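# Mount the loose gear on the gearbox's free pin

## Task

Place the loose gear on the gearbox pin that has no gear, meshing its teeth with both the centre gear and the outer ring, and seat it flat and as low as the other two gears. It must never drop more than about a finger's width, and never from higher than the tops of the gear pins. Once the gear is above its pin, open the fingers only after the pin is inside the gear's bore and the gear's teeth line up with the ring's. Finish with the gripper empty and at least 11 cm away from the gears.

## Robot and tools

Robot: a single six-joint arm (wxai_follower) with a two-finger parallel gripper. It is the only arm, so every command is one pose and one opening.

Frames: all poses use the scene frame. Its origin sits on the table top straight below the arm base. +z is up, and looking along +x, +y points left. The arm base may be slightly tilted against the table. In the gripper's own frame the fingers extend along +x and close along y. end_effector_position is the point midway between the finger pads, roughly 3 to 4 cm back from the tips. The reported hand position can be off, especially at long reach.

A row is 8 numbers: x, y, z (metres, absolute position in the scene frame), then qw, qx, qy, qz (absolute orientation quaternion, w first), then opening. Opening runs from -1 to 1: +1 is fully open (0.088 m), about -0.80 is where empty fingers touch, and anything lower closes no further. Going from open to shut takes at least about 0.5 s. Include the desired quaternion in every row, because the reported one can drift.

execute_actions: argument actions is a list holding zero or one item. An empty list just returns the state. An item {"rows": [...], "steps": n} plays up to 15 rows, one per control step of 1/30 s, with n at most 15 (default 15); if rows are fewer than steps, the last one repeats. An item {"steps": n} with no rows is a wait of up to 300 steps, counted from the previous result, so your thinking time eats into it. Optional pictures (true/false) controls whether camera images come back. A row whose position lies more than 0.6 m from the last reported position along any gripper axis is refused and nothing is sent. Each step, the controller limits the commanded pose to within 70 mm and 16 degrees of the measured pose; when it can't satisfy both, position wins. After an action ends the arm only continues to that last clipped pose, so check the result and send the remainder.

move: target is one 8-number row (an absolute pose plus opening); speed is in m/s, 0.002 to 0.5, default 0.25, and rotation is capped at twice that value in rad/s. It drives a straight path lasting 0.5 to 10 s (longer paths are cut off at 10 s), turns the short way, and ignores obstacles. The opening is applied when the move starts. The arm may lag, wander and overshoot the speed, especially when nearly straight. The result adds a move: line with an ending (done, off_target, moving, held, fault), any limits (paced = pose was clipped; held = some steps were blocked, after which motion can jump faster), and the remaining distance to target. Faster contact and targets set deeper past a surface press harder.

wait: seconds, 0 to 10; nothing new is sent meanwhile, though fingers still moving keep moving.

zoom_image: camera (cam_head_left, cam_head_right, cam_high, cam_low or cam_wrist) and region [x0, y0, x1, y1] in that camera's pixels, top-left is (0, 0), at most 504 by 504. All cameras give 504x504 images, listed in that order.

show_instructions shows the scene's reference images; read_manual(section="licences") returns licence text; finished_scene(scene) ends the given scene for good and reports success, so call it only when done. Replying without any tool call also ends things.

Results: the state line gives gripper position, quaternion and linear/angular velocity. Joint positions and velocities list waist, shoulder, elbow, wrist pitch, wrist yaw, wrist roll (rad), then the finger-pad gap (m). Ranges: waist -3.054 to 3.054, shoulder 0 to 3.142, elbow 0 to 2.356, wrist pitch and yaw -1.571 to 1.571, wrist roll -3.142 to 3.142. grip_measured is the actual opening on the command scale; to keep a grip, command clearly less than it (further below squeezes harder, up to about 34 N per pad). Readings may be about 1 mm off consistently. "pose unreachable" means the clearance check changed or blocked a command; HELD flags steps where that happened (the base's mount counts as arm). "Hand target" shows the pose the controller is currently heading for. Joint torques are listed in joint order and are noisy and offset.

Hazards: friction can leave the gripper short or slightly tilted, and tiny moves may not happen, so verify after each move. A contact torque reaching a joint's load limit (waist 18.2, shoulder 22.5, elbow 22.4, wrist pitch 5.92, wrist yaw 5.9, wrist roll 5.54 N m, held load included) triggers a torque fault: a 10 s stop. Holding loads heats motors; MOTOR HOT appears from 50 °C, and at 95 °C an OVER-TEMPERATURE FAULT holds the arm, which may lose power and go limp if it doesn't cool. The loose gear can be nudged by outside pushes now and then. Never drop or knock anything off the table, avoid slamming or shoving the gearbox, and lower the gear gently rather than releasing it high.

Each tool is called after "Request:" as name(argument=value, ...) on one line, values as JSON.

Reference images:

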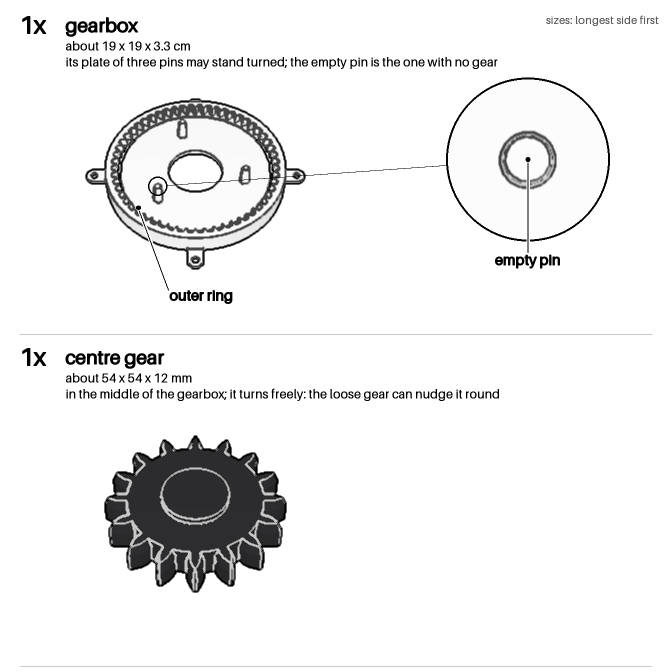

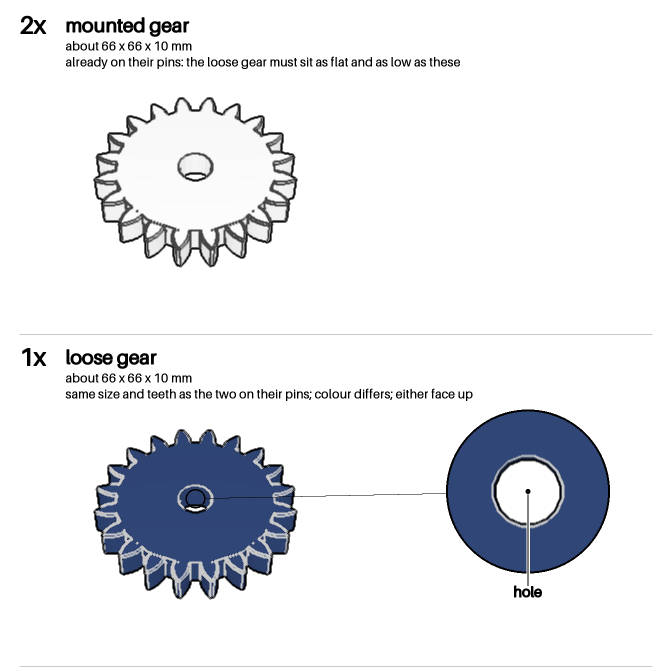

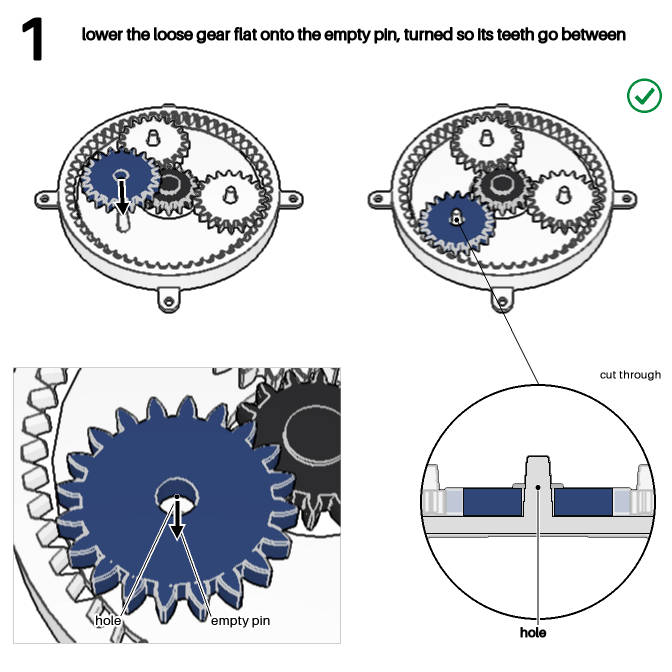

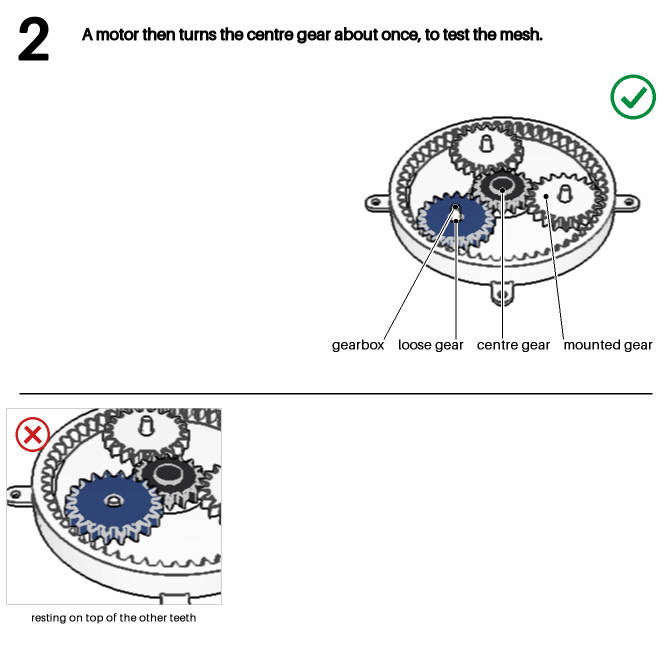

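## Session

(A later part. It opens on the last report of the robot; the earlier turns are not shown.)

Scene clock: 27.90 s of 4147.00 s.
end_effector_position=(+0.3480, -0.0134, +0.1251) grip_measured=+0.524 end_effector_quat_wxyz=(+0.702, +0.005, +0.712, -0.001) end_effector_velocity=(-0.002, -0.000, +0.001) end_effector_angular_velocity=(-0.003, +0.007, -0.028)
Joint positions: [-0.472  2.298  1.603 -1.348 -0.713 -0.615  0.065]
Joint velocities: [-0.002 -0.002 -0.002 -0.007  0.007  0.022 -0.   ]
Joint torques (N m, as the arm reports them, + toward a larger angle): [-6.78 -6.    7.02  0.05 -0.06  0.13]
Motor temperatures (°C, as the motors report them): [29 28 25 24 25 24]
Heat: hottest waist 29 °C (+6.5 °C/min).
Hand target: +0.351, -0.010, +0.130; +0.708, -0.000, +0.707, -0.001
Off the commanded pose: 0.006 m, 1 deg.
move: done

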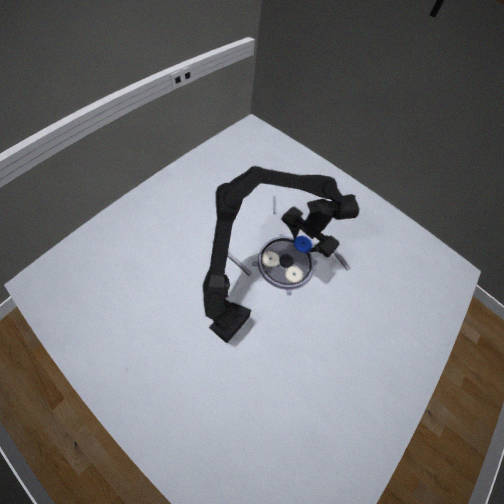

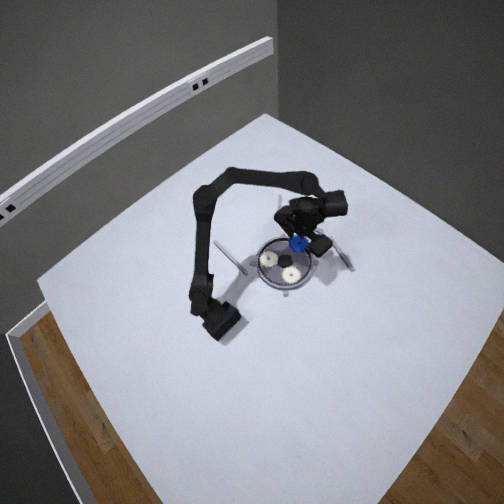

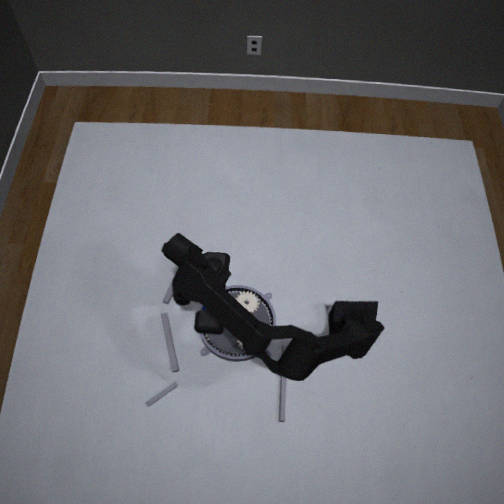

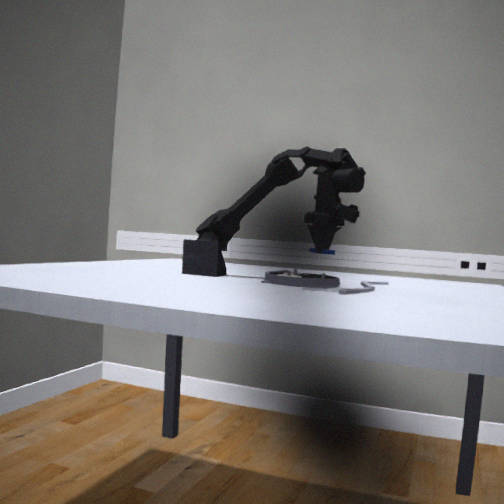

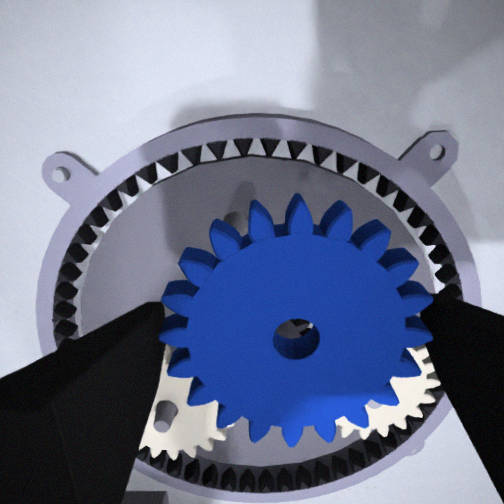

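Request:
move(target=[0.355,0.012,0.095,0.707,0,0.707,0,0.1], speed=0.08)

Scene clock: 29.47 s of 4147.00 s.
end_effector_position=(+0.3556, +0.0100, +0.0928) grip_measured=+0.524 end_effector_quat_wxyz=(+0.704, +0.000, +0.710, -0.000) end_effector_velocity=(+0.000, +0.004, +0.001) end_effector_angular_velocity=(+0.017, -0.017, -0.019)
Joint positions: [-0.369  2.249  1.51  -1.21  -0.753 -0.49   0.065]
Joint velocities: [-0.002 -0.012 -0.012  0.007 -0.022  0.022 -0.   ]
Joint torques (N m, as the arm reports them, + toward a larger angle): [-6.94 -5.96  4.57  0.43 -0.09  0.11]
Motor temperatures (°C, as the motors report them): [30 29 25 24 25 24]
Heat: hottest waist 30 °C (+8.1 °C/min).
Hand target: +0.355, +0.012, +0.095; +0.707, -0.001, +0.707, -0.000
Off the commanded pose: 0.003 m, 1 deg.
move: done

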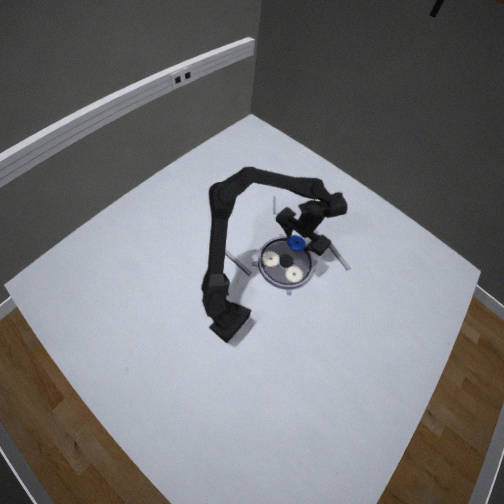

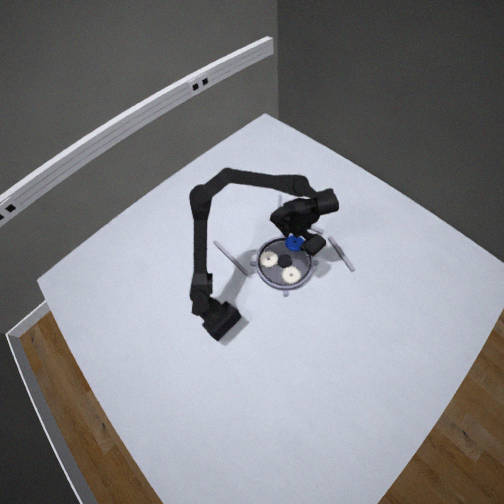

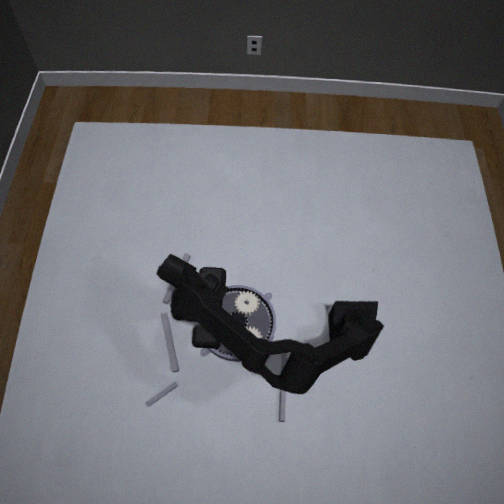

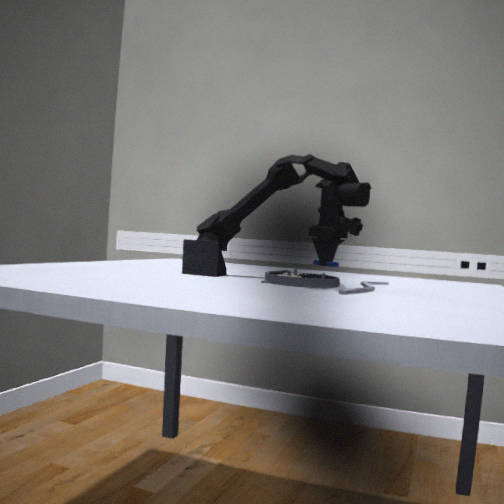

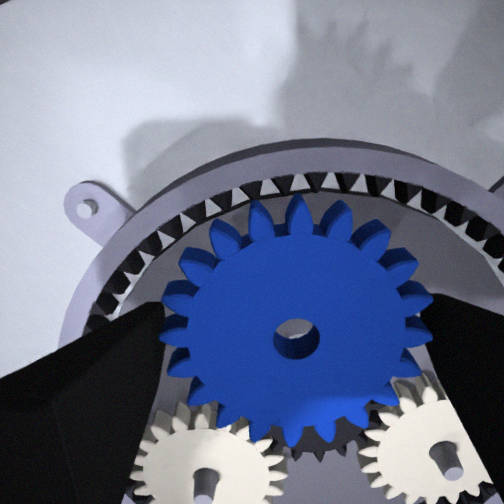

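Request:
move(target=[0.355,0.012,0.08,0.707,0,0.707,0,0.1], speed=0.04)

Scene clock: 30.93 s of 4147.00 s.
end_effector_position=(+0.3553, +0.0100, +0.0779) grip_measured=+0.524 end_effector_quat_wxyz=(+0.704, +0.000, +0.710, -0.000) end_effector_velocity=(-0.001, +0.003, -0.002) end_effector_angular_velocity=(+0.021, -0.006, +0.007)
Joint positions: [-0.342  2.248  1.465 -1.142 -0.763 -0.455  0.065]
Joint velocities: [ 0.002 -0.002 -0.012  0.007 -0.022 -0.007 -0.   ]
Joint torques (N m, as the arm reports them, + toward a larger angle): [-6.91 -5.95  4.48  0.43 -0.07  0.12]
Motor temperatures (°C, as the motors report them): [30 29 25 24 25 24]
Heat: hottest waist 30 °C (+7.8 °C/min).
Hand target: +0.355, +0.012, +0.080; +0.707, -0.000, +0.707, +0.000
Off the commanded pose: 0.003 m, 0 deg.
move: done

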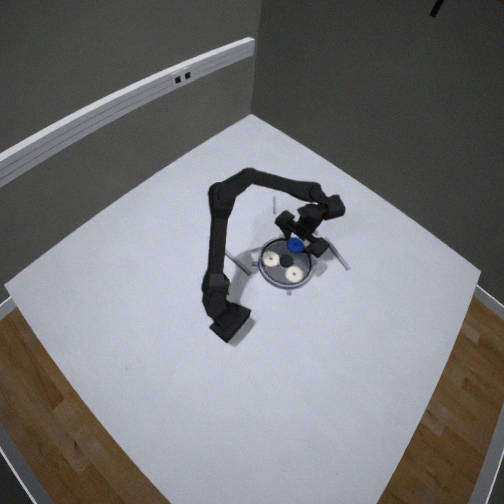

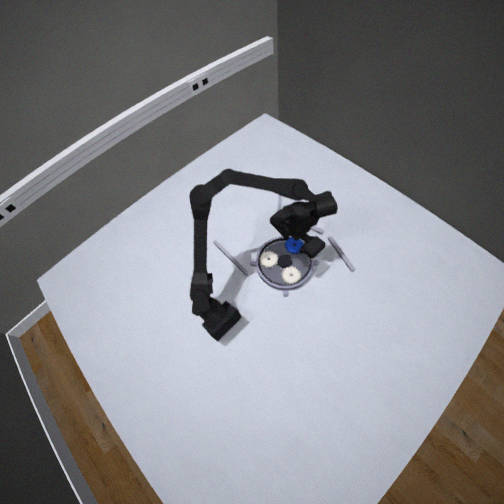

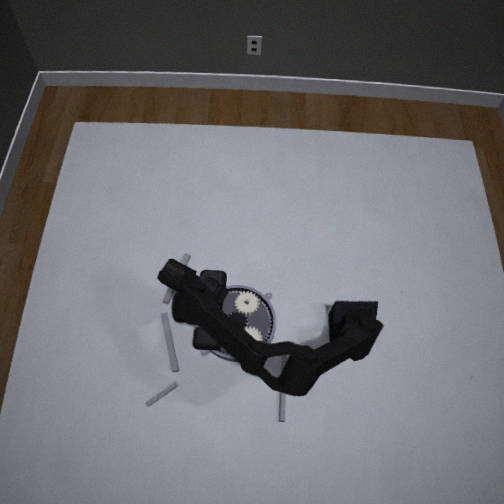

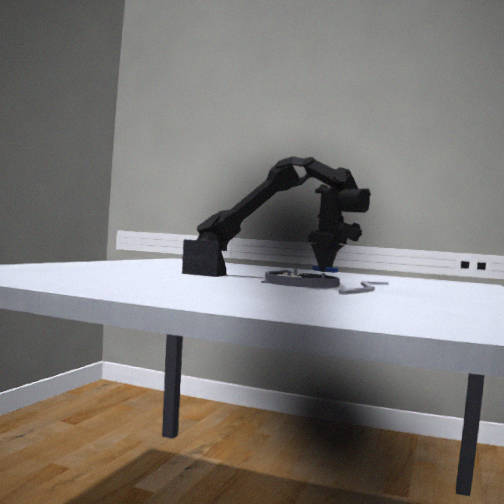

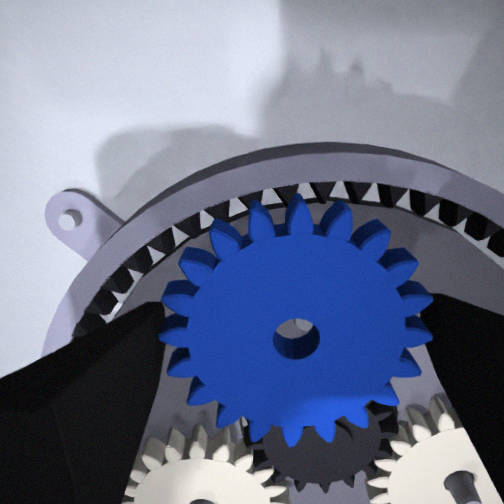

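Pin faintly visible in the hole. Lower slowly.

Request:
move(target=[0.355,0.011,0.072,0.707,0,0.707,0,0.1], speed=0.02)

Scene clock: 32.33 s of 4147.00 s.
end_effector_position=(+0.3562, +0.0095, +0.0729) grip_measured=+0.524 end_effector_quat_wxyz=(+0.707, -0.000, +0.707, -0.000) end_effector_velocity=(+0.001, +0.003, +0.001) end_effector_angular_velocity=(+0.018, -0.016, +0.011)
Joint positions: [-0.334  2.247  1.447 -1.108 -0.768 -0.438  0.065]
Joint velocities: [-0.002 -0.007 -0.007  0.007 -0.022 -0.007 -0.001]
Joint torques (N m, as the arm reports them, + toward a larger angle): [-6.54 -5.45  4.07  0.54 -0.05  0.12]
Motor temperatures (°C, as the motors report them): [30 29 25 24 25 24]
Heat: hottest waist 30 °C (+7.4 °C/min).
Hand target: +0.355, +0.011, +0.072; +0.707, +0.000, +0.707, -0.000
Off the commanded pose: 0.002 m, 0 deg.
move: done

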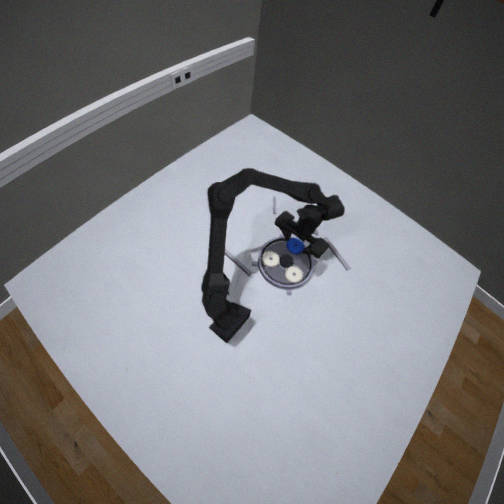

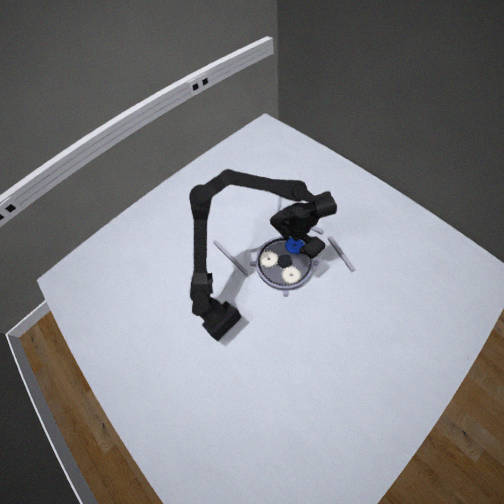

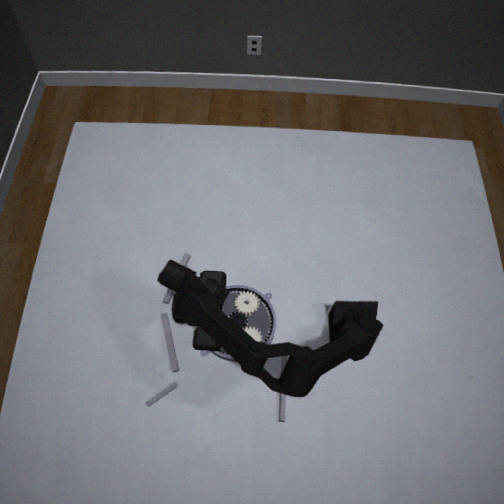

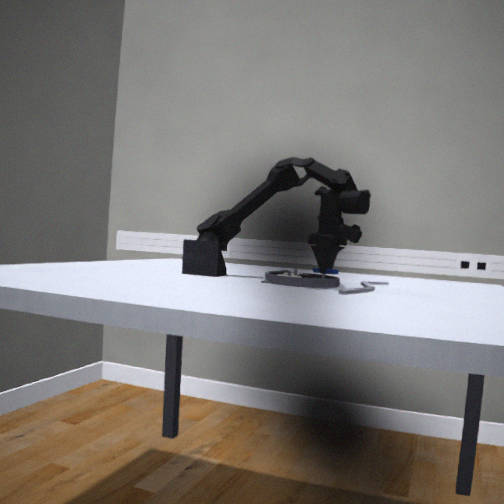

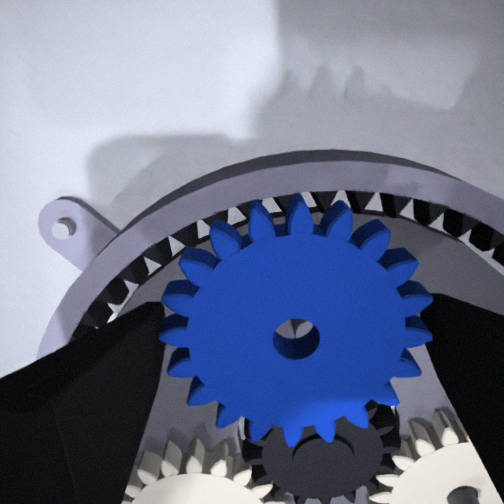

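Request:
zoom_image(camera="cam_wrist", region=[220, 270, 380, 400])

Region (220, 270, 380, 400) of cam_wrist's 504x504 image, scaled by 3.150, with more detail than that image has; it fills the top 410 rows of this view, and the rest is white.

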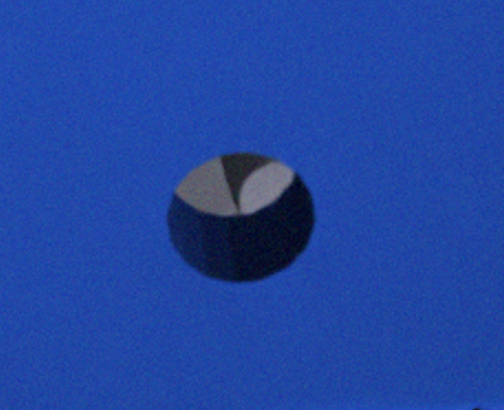

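Request:
move(target=[0.356,0.006,0.074,0.707,0,0.707,0,0.1], speed=0.02)

Request:
zoom_image(camera="cam_wrist", region=[220, 270, 380, 400])

Scene clock: 34.57 s of 4147.00 s.
end_effector_position=(+0.3558, +0.0089, +0.0734) grip_measured=+0.524 end_effector_quat_wxyz=(+0.707, -0.002, +0.707, +0.001) end_effector_velocity=(+0.000, -0.001, -0.000) end_effector_angular_velocity=(-0.009, +0.000, +0.029)
Joint positions: [-0.336  2.247  1.446 -1.108 -0.768 -0.445  0.065]
Joint velocities: [ 0.002 -0.002 -0.002  0.007  0.007 -0.022  0.001]
Joint torques (N m, as the arm reports them, + toward a larger angle): [-7.28 -4.05  5.95  0.06  0.06 -0.1 ]
Motor temperatures (°C, as the motors report them): [31 29 25 24 25 24]
Heat: hottest waist 31 °C (+8.7 °C/min).
Hand target: +0.356, +0.006, +0.074; +0.707, -0.000, +0.707, -0.000
Off the commanded pose: 0.003 m, 0 deg.
move: done

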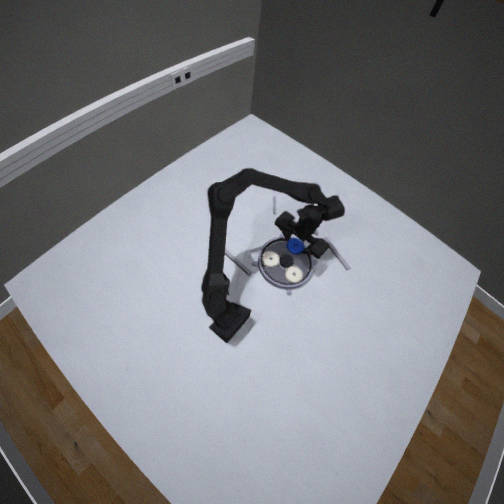

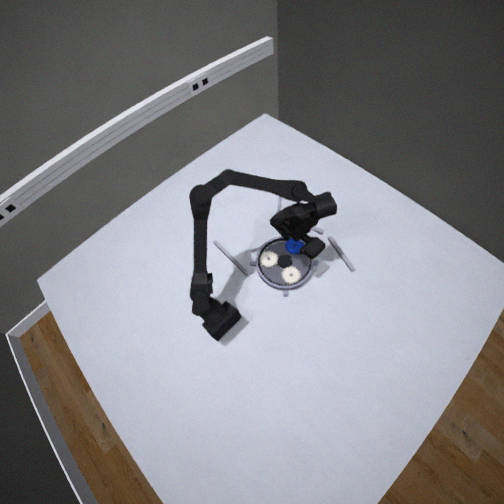

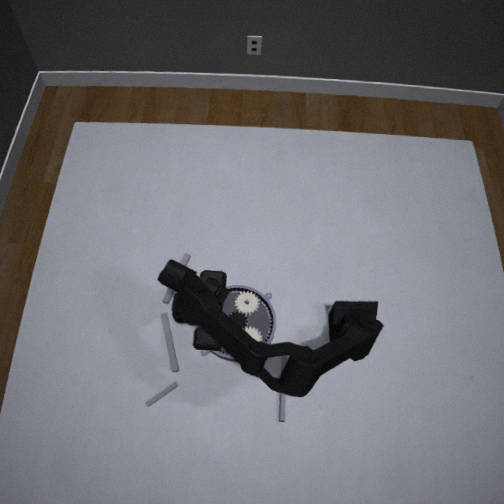

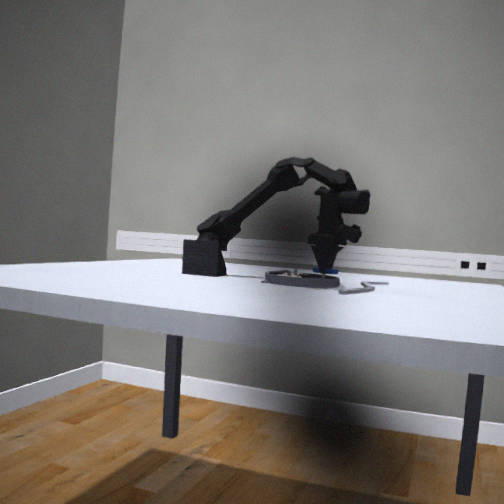

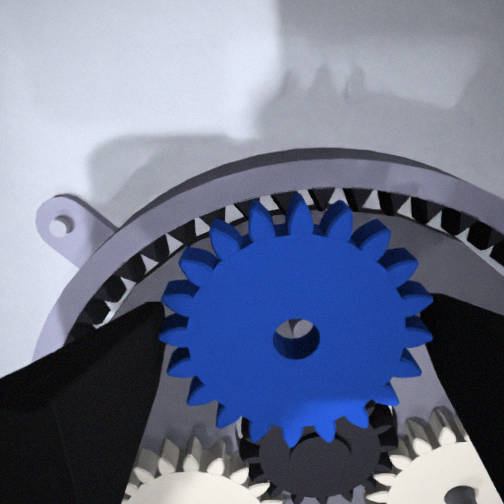

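Region (220, 270, 380, 400) of cam_wrist's 504x504 image, scaled by 3.150, with more detail than that image has; it fills the top 410 rows of this view, and the rest is white.

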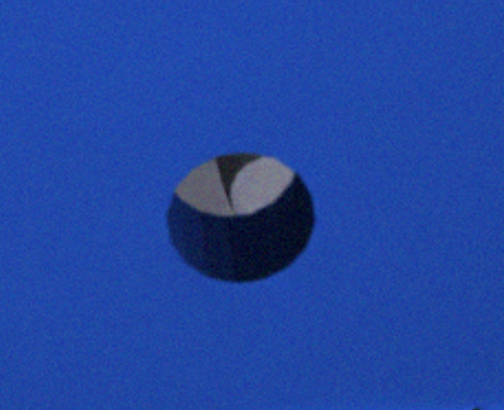

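Friction deadband; command further.

Request:
move(target=[0.356,0.002,0.074,0.707,0,0.707,0,0.1], speed=0.02)

Request:
zoom_image(camera="cam_wrist", region=[220, 270, 380, 400])

Scene clock: 36.17 s of 4147.00 s.
end_effector_position=(+0.3545, +0.0049, +0.0731) grip_measured=+0.524 end_effector_quat_wxyz=(+0.706, +0.001, +0.708, +0.000) end_effector_velocity=(+0.002, +0.001, +0.002) end_effector_angular_velocity=(+0.018, -0.020, +0.022)
Joint positions: [-0.344  2.256  1.446 -1.111 -0.766 -0.453  0.065]
Joint velocities: [-0.007 -0.002 -0.002  0.007 -0.022 -0.022  0.   ]
Joint torques (N m, as the arm reports them, + toward a larger angle): [-7.19 -4.09  6.43  0.18  0.04 -0.11]
Motor temperatures (°C, as the motors report them): [31 29 25 24 25 24]
Heat: hottest waist 31 °C (+8.3 °C/min).
Hand target: +0.356, +0.002, +0.074; +0.707, +0.000, +0.707, -0.000
Off the commanded pose: 0.003 m, 0 deg.
move: done

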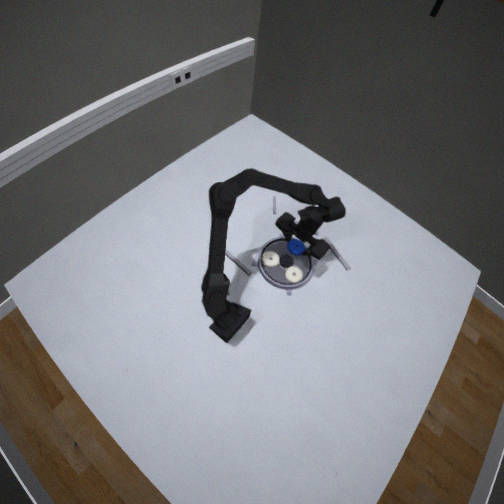

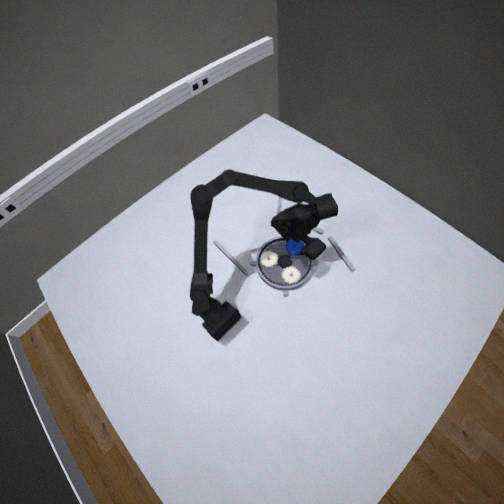

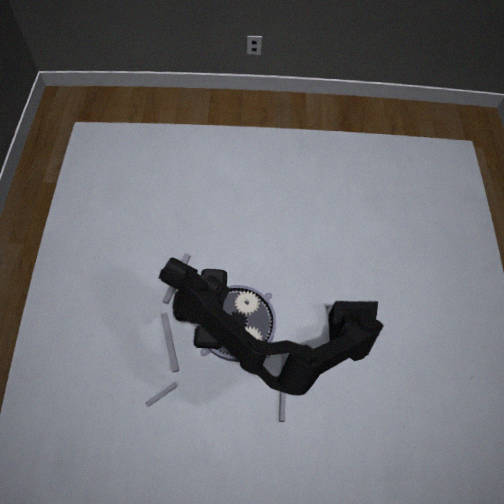

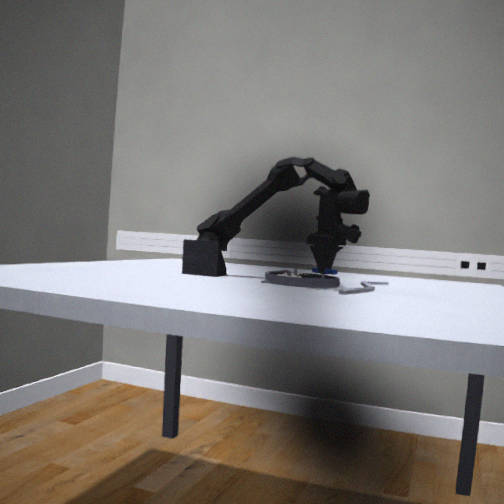

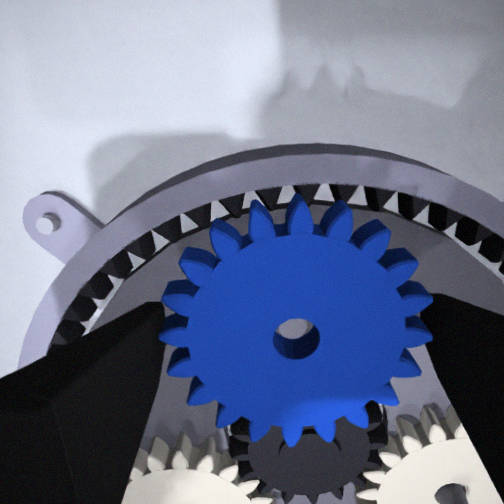

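Region (220, 270, 380, 400) of cam_wrist's 504x504 image, scaled by 3.150, with more detail than that image has; it fills the top 410 rows of this view, and the rest is white.

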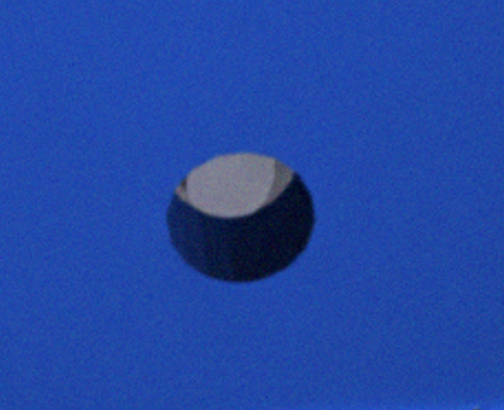

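Centered. Lower.

Request:
move(target=[0.355,0.004,0.066,0.707,0,0.707,0,0.1], speed=0.015)

Scene clock: 37.40 s of 4147.00 s.
end_effector_position=(+0.3564, +0.0022, +0.0721) grip_measured=+0.524 end_effector_quat_wxyz=(+0.711, -0.000, +0.704, -0.003) end_effector_velocity=(+0.001, +0.001, +0.001) end_effector_angular_velocity=(+0.019, -0.016, -0.010)
Joint positions: [-0.345  2.257  1.439 -1.085 -0.766 -0.439  0.065]
Joint velocities: [-0.007 -0.002 -0.007  0.007 -0.022  0.007  0.002]
Joint torques (N m, as the arm reports them, + toward a larger angle): [-5.53 -4.61  3.89  0.96 -0.1   0.09]
Motor temperatures (°C, as the motors report them): [31 29 25 24 25 24]
Heat: hottest waist 31 °C (+8.0 °C/min).
Hand target: +0.355, +0.004, +0.066; +0.707, -0.000, +0.707, -0.000
Off the commanded pose: 0.007 m, 1 deg.
move: done

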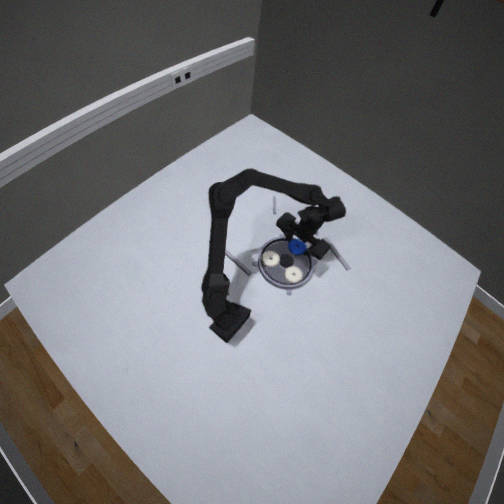

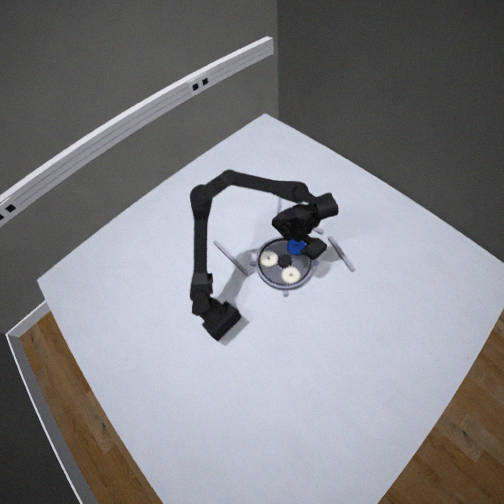

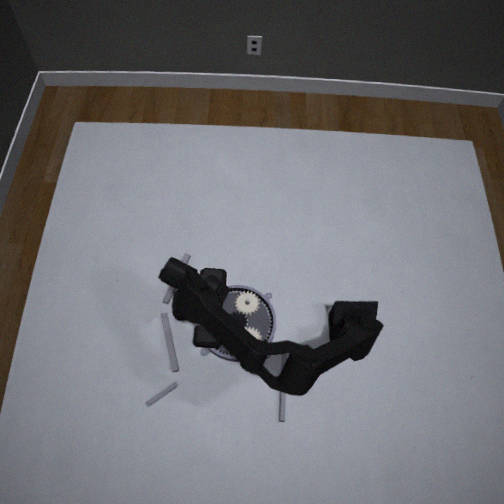

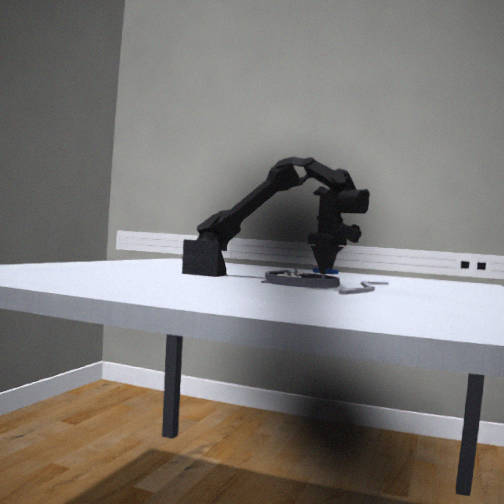

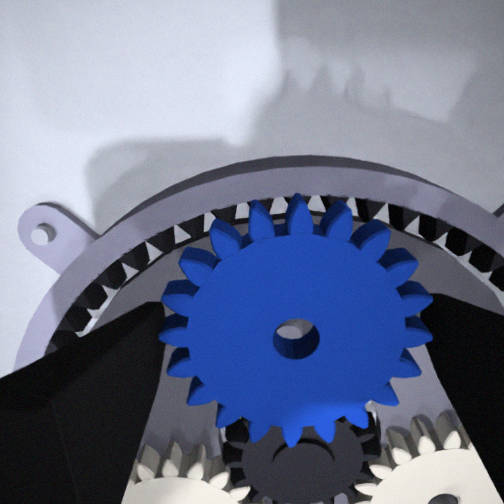

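Request:
zoom_image(camera="cam_wrist", region=[220, 270, 380, 400])

Region (220, 270, 380, 400) of cam_wrist's 504x504 image, scaled by 3.150, with more detail than that image has; it fills the top 410 rows of this view, and the rest is white.

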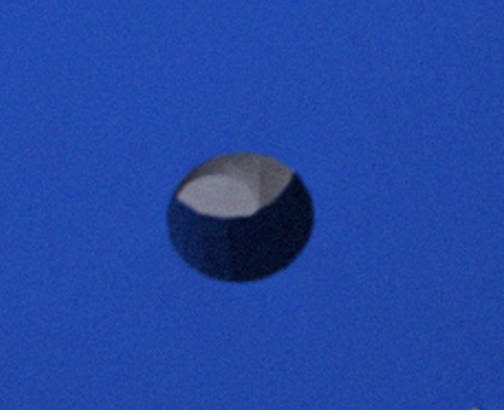

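Request:
move(target=[0.348,0.005,0.075,0.707,0,0.707,0,0.1], speed=0.015)

Request:
zoom_image(camera="cam_wrist", region=[220, 270, 380, 400])

Scene clock: 40.80 s of 4147.00 s.
end_effector_position=(+0.3504, +0.0036, +0.0729) grip_measured=+0.524 end_effector_quat_wxyz=(+0.707, +0.001, +0.707, +0.000) end_effector_velocity=(-0.004, +0.001, +0.001) end_effector_angular_velocity=(+0.001, +0.016, -0.010)
Joint positions: [-0.35   2.246  1.423 -1.1   -0.766 -0.458  0.065]
Joint velocities: [-0.002 -0.002 -0.002 -0.022  0.007 -0.007  0.001]
Joint torques (N m, as the arm reports them, + toward a larger angle): [-6.94 -5.79  4.16 -0.03  0.08 -0.11]
Motor temperatures (°C, as the motors report them): [32 30 25 24 25 24]
Heat: hottest waist 32 °C (+8.8 °C/min).
Hand target: +0.348, +0.005, +0.075; +0.707, +0.000, +0.707, +0.000
Off the commanded pose: 0.003 m, 0 deg.
move: done

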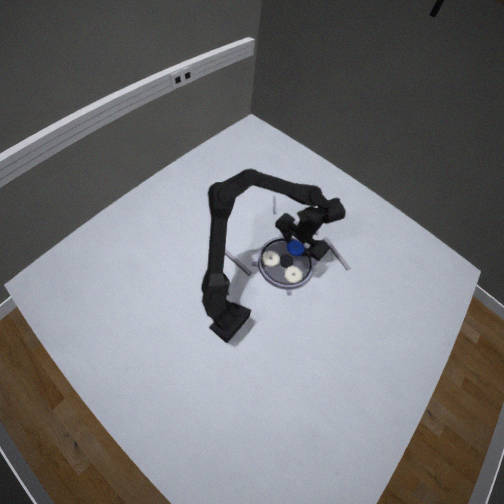

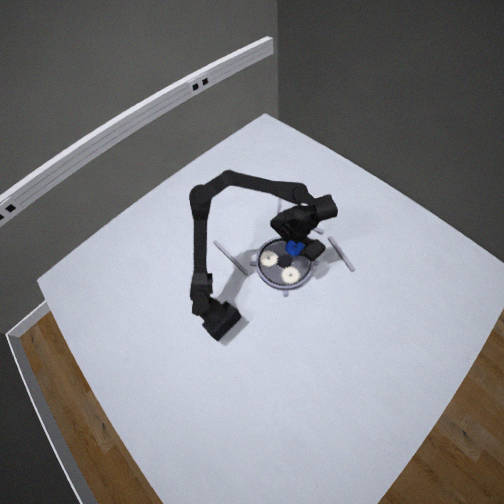

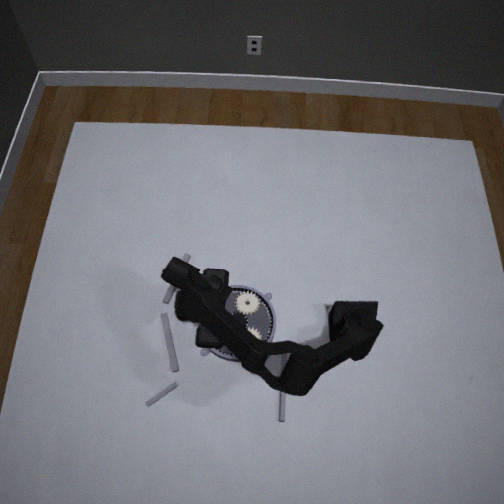

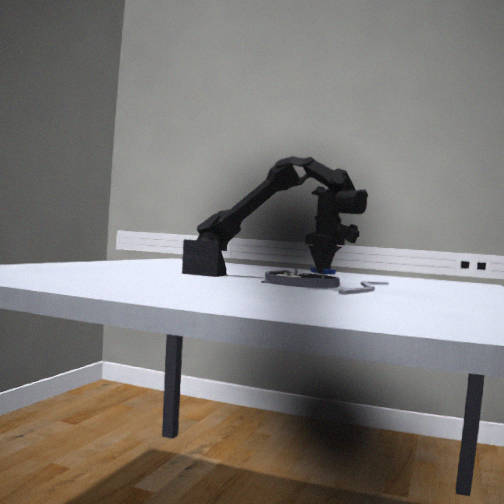

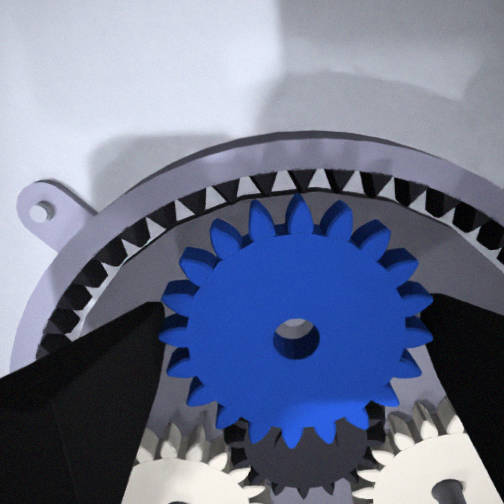

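Region (220, 270, 380, 400) of cam_wrist's 504x504 image, scaled by 3.150, with more detail than that image has; it fills the top 410 rows of this view, and the rest is white.

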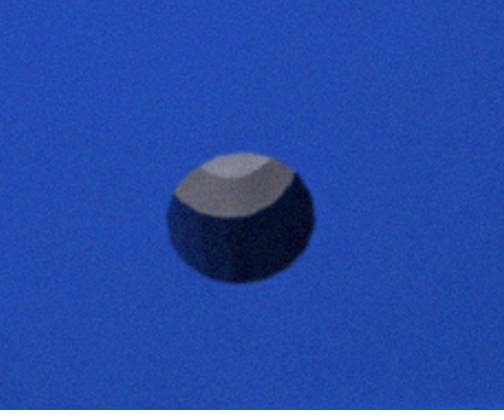

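Slightly overshoot, maybe 1–2 mm; try lowering with x toward 0.352.

Request:
move(target=[0.352,0.004,0.064,0.707,0,0.707,0,0.1], speed=0.015)

Scene clock: 42.33 s of 4147.00 s.
end_effector_position=(+0.3534, +0.0054, +0.0663) grip_measured=+0.524 end_effector_quat_wxyz=(+0.708, -0.006, +0.706, +0.002) end_effector_velocity=(+0.001, +0.003, -0.002) end_effector_angular_velocity=(+0.004, -0.002, +0.003)
Joint positions: [-0.33   2.245  1.413 -1.064 -0.766 -0.438  0.065]
Joint velocities: [ 0.007 -0.002 -0.002  0.007 -0.007  0.007  0.   ]
Joint torques (N m, as the arm reports them, + toward a larger angle): [-6.79 -4.31  4.53  0.47 -0.12  0.11]
Motor temperatures (°C, as the motors report them): [32 30 25 24 25 24]
Heat: hottest waist 32 °C (+8.5 °C/min).
Hand target: +0.352, +0.004, +0.064; +0.707, -0.000, +0.707, +0.000
Off the commanded pose: 0.003 m, 1 deg.
move: done

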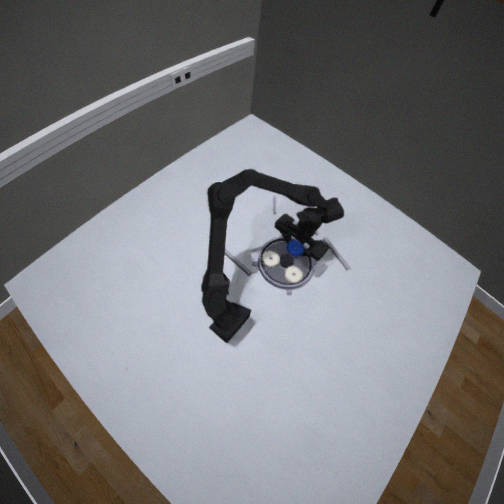

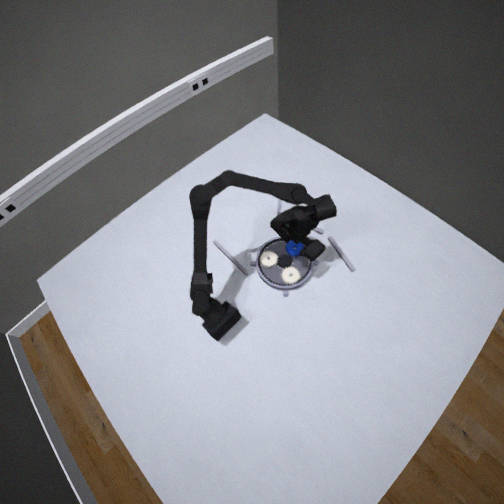

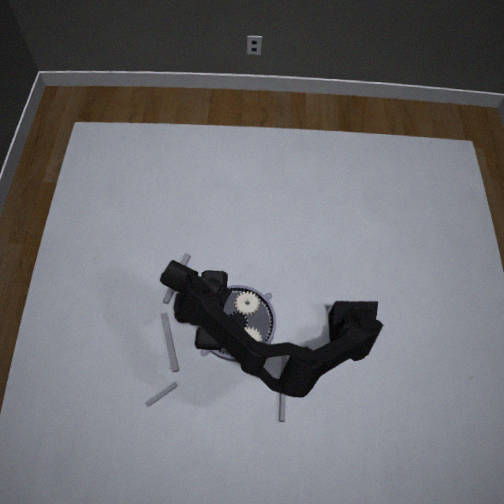

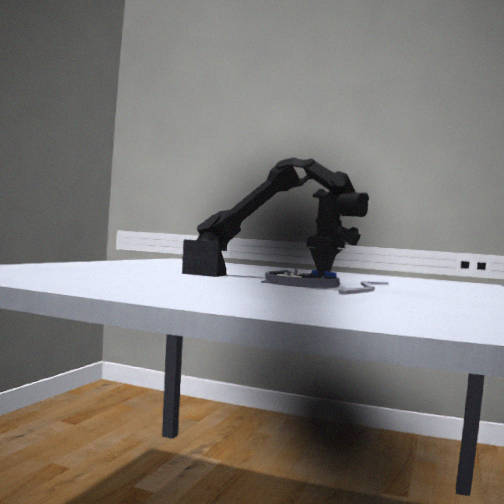

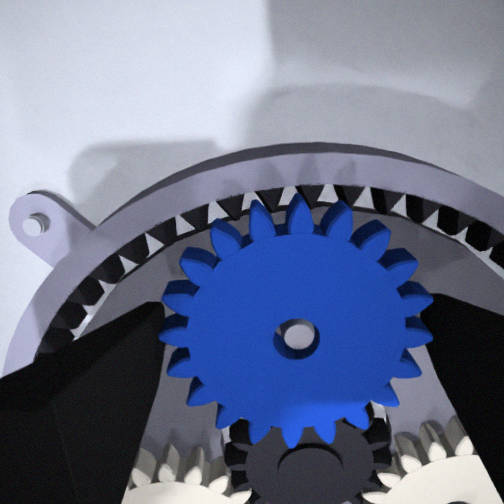

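Pin is in. Check tooth phase.

Request:
zoom_image(camera="cam_wrist", region=[180, 160, 420, 280])

Region (180, 160, 420, 280) of cam_wrist's 504x504 image, scaled by 2.100, with more detail than that image has.

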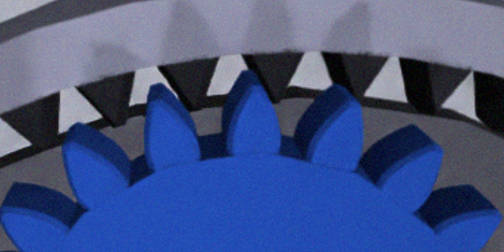

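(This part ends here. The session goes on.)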